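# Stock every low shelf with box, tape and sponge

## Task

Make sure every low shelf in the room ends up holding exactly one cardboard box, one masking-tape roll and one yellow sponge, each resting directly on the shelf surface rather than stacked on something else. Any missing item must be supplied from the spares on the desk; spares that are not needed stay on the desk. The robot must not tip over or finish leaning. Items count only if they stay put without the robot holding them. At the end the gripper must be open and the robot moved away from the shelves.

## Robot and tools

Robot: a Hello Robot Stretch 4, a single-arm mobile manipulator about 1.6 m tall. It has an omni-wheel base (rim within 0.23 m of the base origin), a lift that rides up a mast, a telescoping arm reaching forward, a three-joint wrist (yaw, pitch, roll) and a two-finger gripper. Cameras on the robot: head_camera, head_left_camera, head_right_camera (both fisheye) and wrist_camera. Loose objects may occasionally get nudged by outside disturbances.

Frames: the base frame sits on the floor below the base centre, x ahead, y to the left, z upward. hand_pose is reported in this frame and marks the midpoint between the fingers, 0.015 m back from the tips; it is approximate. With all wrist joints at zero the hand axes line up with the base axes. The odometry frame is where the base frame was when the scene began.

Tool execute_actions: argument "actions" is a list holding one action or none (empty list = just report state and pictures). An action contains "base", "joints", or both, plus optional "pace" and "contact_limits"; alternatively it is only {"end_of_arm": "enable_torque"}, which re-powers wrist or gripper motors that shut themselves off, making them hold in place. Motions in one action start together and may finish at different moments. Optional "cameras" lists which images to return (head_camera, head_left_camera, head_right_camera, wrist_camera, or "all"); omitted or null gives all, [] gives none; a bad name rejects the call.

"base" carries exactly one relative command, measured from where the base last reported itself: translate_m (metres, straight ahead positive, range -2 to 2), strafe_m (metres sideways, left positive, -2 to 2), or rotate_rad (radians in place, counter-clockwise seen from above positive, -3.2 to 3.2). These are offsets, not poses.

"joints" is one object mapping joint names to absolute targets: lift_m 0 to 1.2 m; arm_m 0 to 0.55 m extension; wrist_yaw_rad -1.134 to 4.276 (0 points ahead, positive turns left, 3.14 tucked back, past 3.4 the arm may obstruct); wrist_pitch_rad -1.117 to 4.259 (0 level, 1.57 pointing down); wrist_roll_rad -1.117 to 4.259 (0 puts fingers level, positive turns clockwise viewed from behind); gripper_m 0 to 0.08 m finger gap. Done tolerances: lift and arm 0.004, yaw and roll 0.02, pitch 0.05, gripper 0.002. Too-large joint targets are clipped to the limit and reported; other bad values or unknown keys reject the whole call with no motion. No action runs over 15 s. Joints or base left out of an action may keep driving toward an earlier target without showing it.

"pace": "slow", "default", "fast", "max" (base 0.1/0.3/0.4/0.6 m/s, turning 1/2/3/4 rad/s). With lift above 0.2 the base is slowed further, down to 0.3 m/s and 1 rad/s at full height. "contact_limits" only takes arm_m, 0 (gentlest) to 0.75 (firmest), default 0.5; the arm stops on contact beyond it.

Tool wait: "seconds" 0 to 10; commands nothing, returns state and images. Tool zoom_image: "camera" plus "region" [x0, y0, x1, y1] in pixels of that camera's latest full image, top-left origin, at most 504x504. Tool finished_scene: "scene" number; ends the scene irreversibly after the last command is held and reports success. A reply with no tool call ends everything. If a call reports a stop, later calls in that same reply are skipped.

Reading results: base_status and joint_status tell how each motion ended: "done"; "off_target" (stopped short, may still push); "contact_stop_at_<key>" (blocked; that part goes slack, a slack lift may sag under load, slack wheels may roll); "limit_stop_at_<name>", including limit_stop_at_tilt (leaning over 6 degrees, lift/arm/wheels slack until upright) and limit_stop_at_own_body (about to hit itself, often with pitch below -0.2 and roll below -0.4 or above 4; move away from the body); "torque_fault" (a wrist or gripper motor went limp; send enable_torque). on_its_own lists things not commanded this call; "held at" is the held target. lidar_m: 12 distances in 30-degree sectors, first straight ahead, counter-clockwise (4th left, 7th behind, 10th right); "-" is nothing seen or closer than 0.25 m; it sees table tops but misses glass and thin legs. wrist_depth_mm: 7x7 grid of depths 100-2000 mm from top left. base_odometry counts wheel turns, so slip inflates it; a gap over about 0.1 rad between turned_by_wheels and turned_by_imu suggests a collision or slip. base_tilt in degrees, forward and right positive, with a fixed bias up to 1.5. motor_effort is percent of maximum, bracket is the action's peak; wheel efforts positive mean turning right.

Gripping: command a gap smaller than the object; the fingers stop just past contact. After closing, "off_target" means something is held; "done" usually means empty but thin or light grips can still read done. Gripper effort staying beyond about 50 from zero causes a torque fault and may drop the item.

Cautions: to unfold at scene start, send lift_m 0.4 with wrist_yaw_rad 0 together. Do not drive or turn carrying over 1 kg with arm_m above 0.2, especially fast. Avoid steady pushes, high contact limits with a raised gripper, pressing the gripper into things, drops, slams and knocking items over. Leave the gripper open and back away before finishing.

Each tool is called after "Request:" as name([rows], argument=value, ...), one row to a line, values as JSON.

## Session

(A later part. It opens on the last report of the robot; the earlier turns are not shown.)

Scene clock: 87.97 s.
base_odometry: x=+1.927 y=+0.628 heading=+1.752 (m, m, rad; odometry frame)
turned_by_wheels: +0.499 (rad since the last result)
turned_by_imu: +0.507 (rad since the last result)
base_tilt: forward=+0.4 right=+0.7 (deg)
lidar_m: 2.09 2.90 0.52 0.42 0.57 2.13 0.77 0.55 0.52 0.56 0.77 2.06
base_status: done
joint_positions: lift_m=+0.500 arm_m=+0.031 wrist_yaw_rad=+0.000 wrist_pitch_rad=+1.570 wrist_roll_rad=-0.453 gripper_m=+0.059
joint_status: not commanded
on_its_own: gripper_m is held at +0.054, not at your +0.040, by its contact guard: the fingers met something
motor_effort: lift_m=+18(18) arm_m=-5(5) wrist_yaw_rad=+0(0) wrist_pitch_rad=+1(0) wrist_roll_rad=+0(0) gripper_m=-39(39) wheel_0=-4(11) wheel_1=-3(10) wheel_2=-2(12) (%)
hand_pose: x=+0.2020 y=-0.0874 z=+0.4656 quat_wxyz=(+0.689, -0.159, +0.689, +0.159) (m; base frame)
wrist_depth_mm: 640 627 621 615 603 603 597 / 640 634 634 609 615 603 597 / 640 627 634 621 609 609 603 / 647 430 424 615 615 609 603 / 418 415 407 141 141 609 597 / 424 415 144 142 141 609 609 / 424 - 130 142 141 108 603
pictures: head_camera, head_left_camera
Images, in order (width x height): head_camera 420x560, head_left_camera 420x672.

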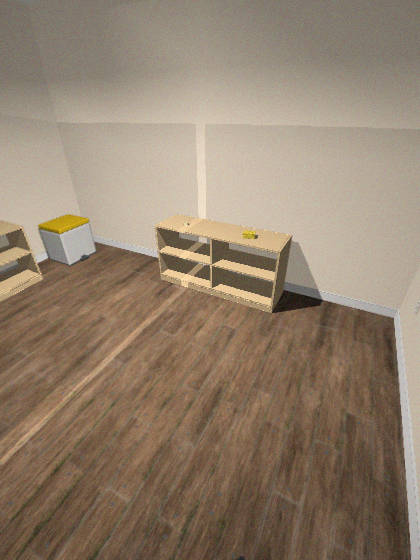

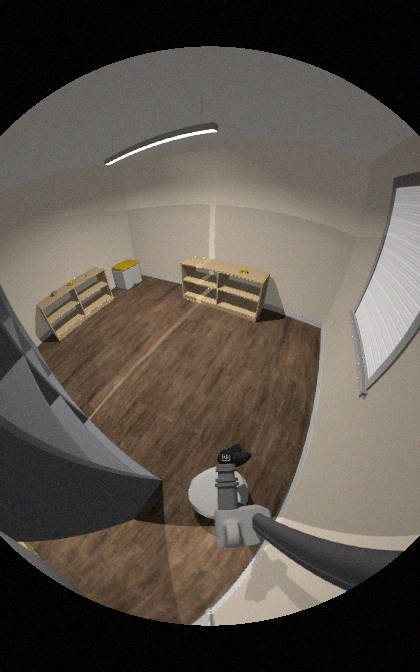

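Request:
execute_actions([
  {"base": {"translate_m": 1.7}, "pace": "max", "joints": {"lift_m": 0.78, "arm_m": 0.2}},
], cameras=["head_camera", "wrist_camera"])

Scene clock: 93.10 s.
base_odometry: x=+1.619 y=+2.300 heading=+1.752 (m, m, rad; odometry frame)
turned_by_wheels: +0.000 (rad since the last result)
turned_by_imu: -0.002 (rad since the last result)
base_tilt: forward=+0.4 right=+0.7 (deg)
lidar_m: 0.55 0.76 1.93 2.03 1.68 1.58 2.01 1.41 1.33 1.38 0.55 0.52
base_status: done
joint_positions: lift_m=+0.780 arm_m=+0.199 wrist_yaw_rad=+0.000 wrist_pitch_rad=+1.570 wrist_roll_rad=-0.453 gripper_m=+0.059
joint_status: all done
on_its_own: gripper_m is held at +0.054, not at your +0.040, by its contact guard: the fingers met something
motor_effort: lift_m=+20(24) arm_m=+5(9) wrist_yaw_rad=+0(2) wrist_pitch_rad=+0(1) wrist_roll_rad=+0(0) gripper_m=-39(39) wheel_0=+4(10) wheel_1=+1(9) wheel_2=-1(18) (%)
hand_pose: x=+0.3702 y=-0.0874 z=+0.7455 quat_wxyz=(+0.689, -0.159, +0.689, +0.159) (m; base frame)
wrist_depth_mm: 917 931 904 891 539 276 273 / 917 931 891 904 544 539 276 / 946 917 904 904 820 539 277 / 946 917 917 904 831 544 535 / 931 917 768 142 141 809 539 / 931 723 143 142 141 820 539 / 946 - 129 143 141 107 539
pictures: head_camera, wrist_camera
Images, in order (width x height): head_camera 420x560, wrist_camera 616x392.

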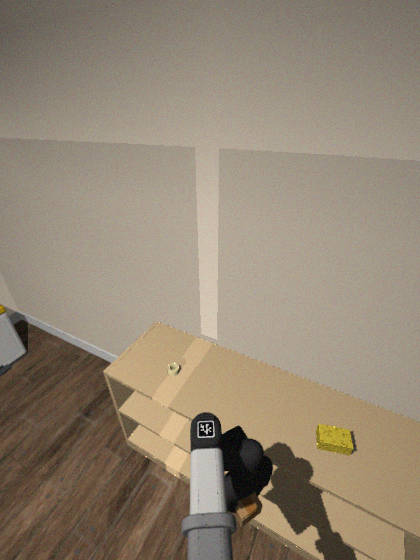

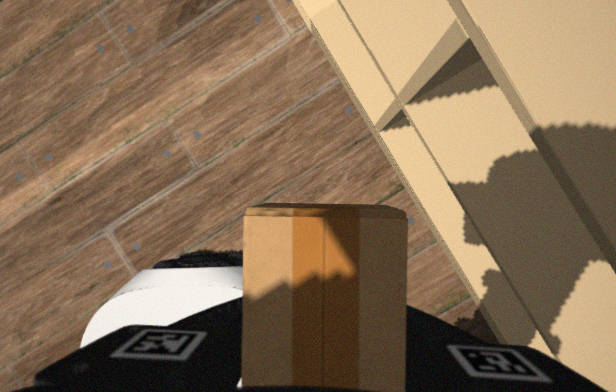

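Request:
execute_actions([
  {"joints": {"arm_m": 0.53}},
], cameras=["head_camera", "wrist_camera"])

Scene clock: 95.53 s.
base_odometry: x=+1.619 y=+2.300 heading=+1.752 (m, m, rad; odometry frame)
turned_by_wheels: +0.000 (rad since the last result)
turned_by_imu: +0.000 (rad since the last result)
base_tilt: forward=+0.4 right=+0.6 (deg)
lidar_m: 0.55 0.79 1.91 2.04 1.65 1.57 2.01 1.37 1.34 1.36 0.54 0.52
base_status: not commanded
joint_positions: lift_m=+0.780 arm_m=+0.529 wrist_yaw_rad=+0.000 wrist_pitch_rad=+1.570 wrist_roll_rad=-0.453 gripper_m=+0.059
joint_status: all done
on_its_own: gripper_m is held at +0.054, not at your +0.040, by its contact guard: the fingers met something
motor_effort: lift_m=+20(20) arm_m=+6(5) wrist_yaw_rad=-1(0) wrist_pitch_rad=+1(0) wrist_roll_rad=+0(1) gripper_m=-38(39) wheel_0=+4(4) wheel_1=+1(1) wheel_2=-1(1) (%)
hand_pose: x=+0.7001 y=-0.0874 z=+0.7455 quat_wxyz=(+0.689, -0.159, +0.689, +0.159) (m; base frame)
wrist_depth_mm: 291 289 285 282 278 277 273 / 946 290 286 283 279 277 276 / 931 291 286 283 281 278 274 / 946 290 287 283 281 277 277 / 931 946 286 142 141 279 276 / 946 931 143 142 141 279 278 / 946 - 130 142 141 108 279
pictures: head_camera, wrist_camera
Images, in order (width x height): head_camera 420x560, wrist_camera 616x392.

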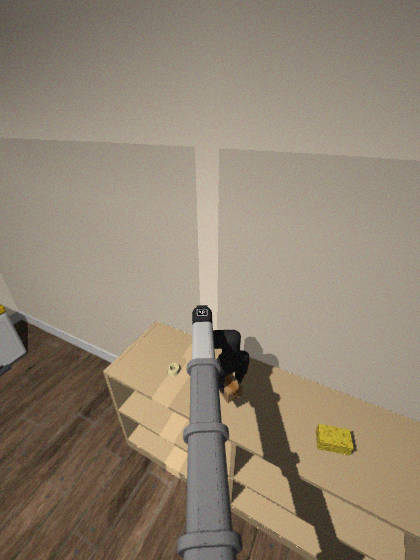

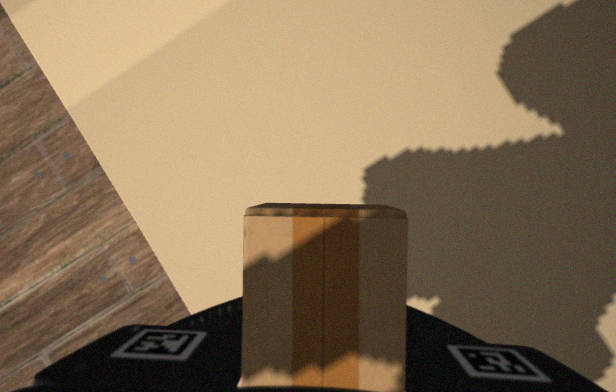

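Request:
execute_actions([
  {"base": {"translate_m": 0.07}, "joints": {"lift_m": 0.705}},
], cameras=["head_camera", "wrist_camera"])

Scene clock: 97.20 s.
base_odometry: x=+1.607 y=+2.369 heading=+1.753 (m, m, rad; odometry frame)
turned_by_wheels: +0.000 (rad since the last result)
turned_by_imu: +0.000 (rad since the last result)
base_tilt: forward=+0.4 right=+0.8 (deg)
lidar_m: 0.48 0.71 1.90 2.01 1.73 1.64 1.71 1.46 1.38 1.25 0.47 0.46
base_status: done
joint_positions: lift_m=+0.705 arm_m=+0.529 wrist_yaw_rad=+0.000 wrist_pitch_rad=+1.570 wrist_roll_rad=-0.453 gripper_m=+0.059
joint_status: all done
on_its_own: gripper_m is held at +0.054, not at your +0.040, by its contact guard: the fingers met something
motor_effort: lift_m=+17(18) arm_m=+5(6) wrist_yaw_rad=+0(0) wrist_pitch_rad=+0(1) wrist_roll_rad=+0(0) gripper_m=-38(39) wheel_0=+3(10) wheel_1=+3(7) wheel_2=-3(14) (%)
hand_pose: x=+0.7001 y=-0.0874 z=+0.6707 quat_wxyz=(+0.689, -0.159, +0.689, +0.159) (m; base frame)
wrist_depth_mm: 214 212 209 206 205 202 201 / 215 212 211 208 205 203 201 / 216 213 211 209 206 204 203 / 216 214 212 208 206 204 203 / 217 213 211 141 141 205 203 / 218 216 143 142 141 206 204 / 220 - 130 142 141 108 204
pictures: head_camera, wrist_camera
Images, in order (width x height): head_camera 420x560, wrist_camera 616x392.

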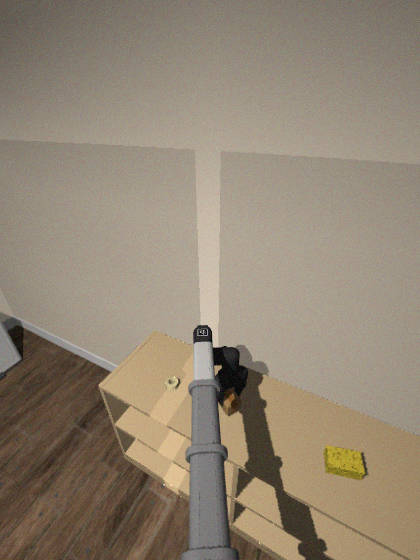

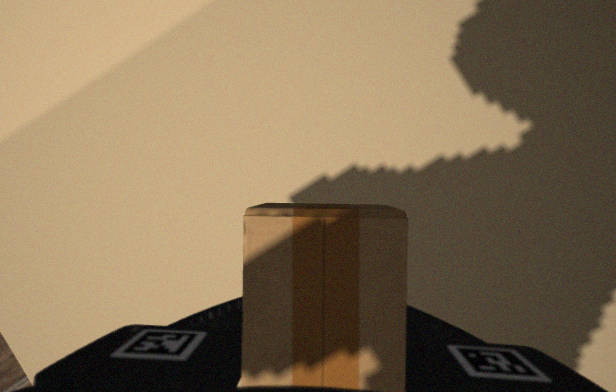

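Request:
execute_actions([
  {"joints": {"lift_m": 0.688}, "pace": "slow"},
], cameras=[])

Scene clock: 98.23 s.
base_odometry: x=+1.607 y=+2.369 heading=+1.753 (m, m, rad; odometry frame)
turned_by_wheels: +0.000 (rad since the last result)
turned_by_imu: +0.000 (rad since the last result)
base_tilt: forward=+0.4 right=+0.7 (deg)
lidar_m: 0.49 0.67 1.88 1.98 1.72 1.64 1.74 1.40 1.37 1.28 0.49 0.46
base_status: not commanded
joint_positions: lift_m=+0.688 arm_m=+0.529 wrist_yaw_rad=+0.000 wrist_pitch_rad=+1.570 wrist_roll_rad=-0.453 gripper_m=+0.059
joint_status: all done
on_its_own: gripper_m is held at +0.054, not at your +0.040, by its contact guard: the fingers met something
motor_effort: lift_m=+17(19) arm_m=+5(5) wrist_yaw_rad=+0(0) wrist_pitch_rad=+0(1) wrist_roll_rad=+0(0) gripper_m=-39(38) wheel_0=+3(3) wheel_1=+3(3) wheel_2=-3(3) (%)
hand_pose: x=+0.7001 y=-0.0874 z=+0.6537 quat_wxyz=(+0.689, -0.159, +0.689, +0.159) (m; base frame)
wrist_depth_mm: 196 195 193 190 189 186 183 / 197 194 193 190 189 186 185 / 198 196 193 191 190 187 186 / 200 196 194 191 189 189 186 / 200 197 196 141 141 189 186 / 200 198 144 142 141 189 187 / 201 - 129 143 141 108 187
pictures: none
No camera images: the call's "cameras" was empty. Leave "cameras" out to get every camera's image.

Request:
execute_actions([
  {"joints": {"gripper_m": 0.08}},
], cameras=["wrist_camera"])

Request:
execute_actions([
  {"joints": {"lift_m": 0.78}, "pace": "fast"},
], cameras=["wrist_camera"])

Request:
execute_actions([
  {"base": {"translate_m": -0.3}, "joints": {"arm_m": 0.0}, "pace": "fast"},
])

Scene clock: 99.47 s.
base_odometry: x=+1.607 y=+2.369 heading=+1.753 (m, m, rad; odometry frame)
turned_by_wheels: +0.000 (rad since the last result)
turned_by_imu: +0.000 (rad since the last result)
base_tilt: forward=+0.3 right=+0.7 (deg)
lidar_m: 0.51 0.68 1.91 1.99 1.72 1.65 1.74 1.44 1.35 1.24 0.48 0.45
base_status: not commanded
joint_positions: lift_m=+0.688 arm_m=+0.529 wrist_yaw_rad=+0.000 wrist_pitch_rad=+1.570 wrist_roll_rad=-0.453 gripper_m=+0.080
joint_status: all done
motor_effort: lift_m=+17(17) arm_m=+5(5) wrist_yaw_rad=+0(0) wrist_pitch_rad=+1(0) wrist_roll_rad=+0(0) gripper_m=+0(39) wheel_0=+3(3) wheel_1=+3(3) wheel_2=-3(3) (%)
hand_pose: x=+0.7001 y=-0.0874 z=+0.6537 quat_wxyz=(+0.689, -0.159, +0.689, +0.159) (m; base frame)
wrist_depth_mm: 198 195 192 191 188 186 185 / 198 195 193 191 189 187 185 / 198 196 194 192 190 187 186 / 199 197 195 191 190 187 186 / 200 197 195 143 142 189 187 / 200 197 146 143 142 189 187 / 202 102 144 144 143 117 -
pictures: wrist_camera
Images, in order (width x height): wrist_camera 616x392.

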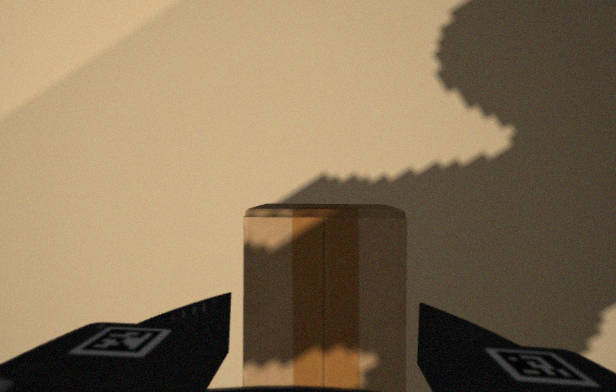

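Scene clock: 100.60 s.
base_odometry: x=+1.607 y=+2.369 heading=+1.753 (m, m, rad; odometry frame)
turned_by_wheels: +0.000 (rad since the last result)
turned_by_imu: +0.000 (rad since the last result)
base_tilt: forward=+0.4 right=+0.7 (deg)
lidar_m: 0.50 0.69 1.88 2.00 1.74 1.66 1.72 1.45 1.36 1.28 0.47 0.45
base_status: not commanded
joint_positions: lift_m=+0.780 arm_m=+0.529 wrist_yaw_rad=+0.000 wrist_pitch_rad=+1.570 wrist_roll_rad=-0.453 gripper_m=+0.080
joint_status: all done
motor_effort: lift_m=+21(21) arm_m=+5(5) wrist_yaw_rad=+0(0) wrist_pitch_rad=+0(1) wrist_roll_rad=+0(0) gripper_m=+1(1) wheel_0=+3(3) wheel_1=+3(3) wheel_2=-3(3) (%)
hand_pose: x=+0.7001 y=-0.0874 z=+0.7454 quat_wxyz=(+0.689, -0.159, +0.689, +0.159) (m; base frame)
wrist_depth_mm: 291 287 285 283 278 276 309 / 293 287 285 282 279 277 314 / 294 290 286 285 279 278 277 / 294 291 287 283 282 279 276 / 931 293 289 236 282 279 276 / 931 293 290 236 281 281 277 / 946 102 154 289 285 117 -
pictures: wrist_camera
Images, in order (width x height): wrist_camera 616x392.

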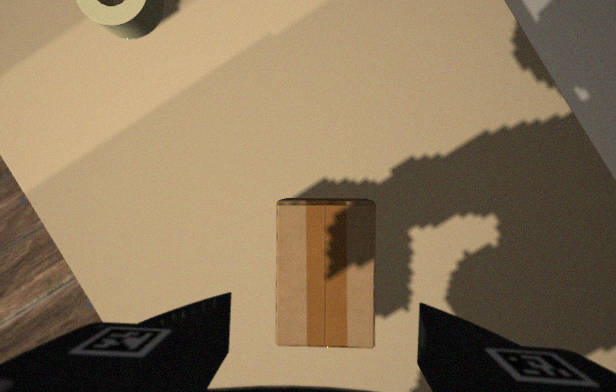

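Scene clock: 102.77 s.
base_odometry: x=+1.661 y=+2.074 heading=+1.752 (m, m, rad; odometry frame)
turned_by_wheels: +0.000 (rad since the last result)
turned_by_imu: +0.000 (rad since the last result)
base_tilt: forward=+0.4 right=+0.7 (deg)
lidar_m: 0.76 1.06 2.06 2.03 1.47 1.39 1.79 1.30 1.23 1.28 0.77 0.72
base_status: done
joint_positions: lift_m=+0.780 arm_m=+0.001 wrist_yaw_rad=+0.000 wrist_pitch_rad=+1.570 wrist_roll_rad=-0.453 gripper_m=+0.080
joint_status: all done
motor_effort: lift_m=+21(21) arm_m=-6(6) wrist_yaw_rad=+2(0) wrist_pitch_rad=-1(2) wrist_roll_rad=-1(1) gripper_m=+0(1) wheel_0=-3(11) wheel_1=-2(10) wheel_2=+1(16) (%)
hand_pose: x=+0.1719 y=-0.0874 z=+0.7454 quat_wxyz=(+0.689, -0.159, +0.689, +0.159) (m; base frame)
wrist_depth_mm: 931 931 931 917 891 878 788 / 946 931 917 904 878 878 798 / 946 917 931 891 904 891 878 / 931 931 707 723 904 891 878 / 931 917 691 699 891 904 878 / 946 715 691 699 891 878 891 / 960 102 154 715 904 117 891
pictures: head_camera, head_left_camera, head_right_camera, wrist_camera
Images, in order (width x height): head_camera 420x560, head_left_camera 420x672, head_right_camera 420x672, wrist_camera 616x392.

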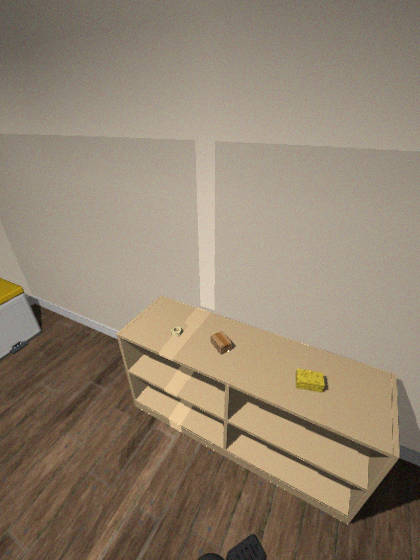

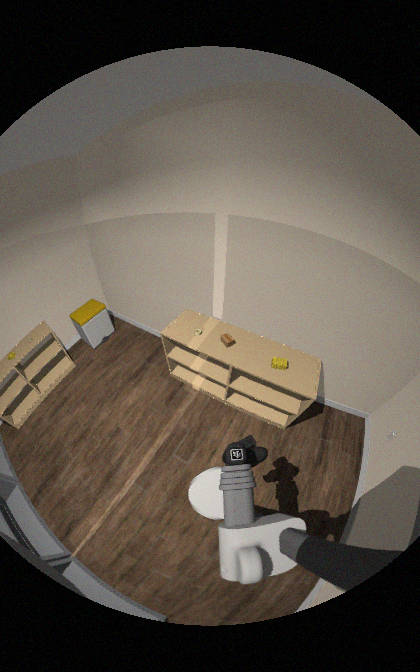

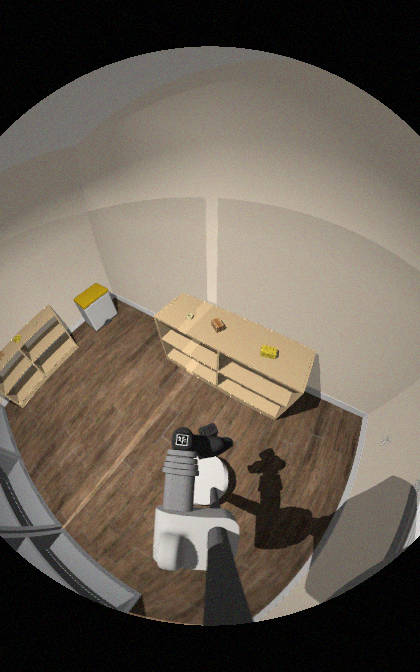

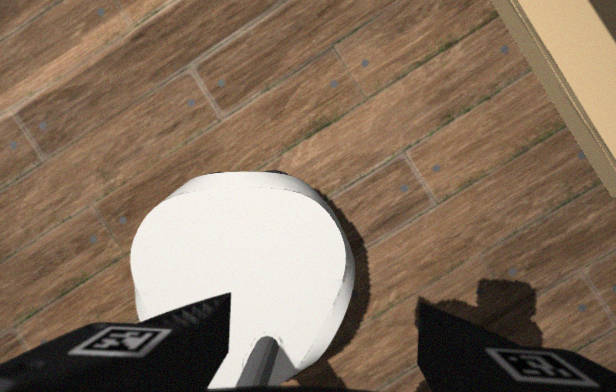

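Quick check of the third shelf's tape.

Request:
zoom_image(camera="head_right_camera", region=[0, 280, 120, 420])

Region (0, 280, 120, 420) of head_right_camera's 420x672 image, scaled by 3.600, with more detail than that image has; it fills the left 432 columns of this view, and the rest is white.

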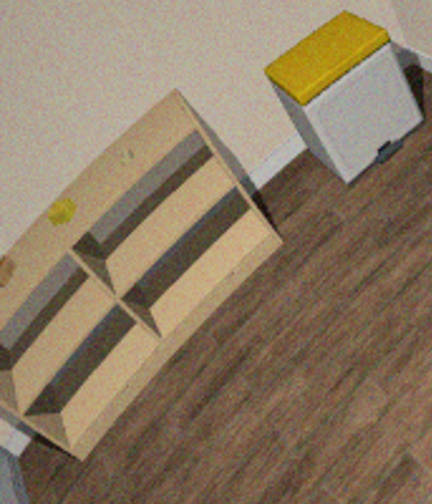

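Request:
finished_scene(scene=1)

The scene is finished: the task was done.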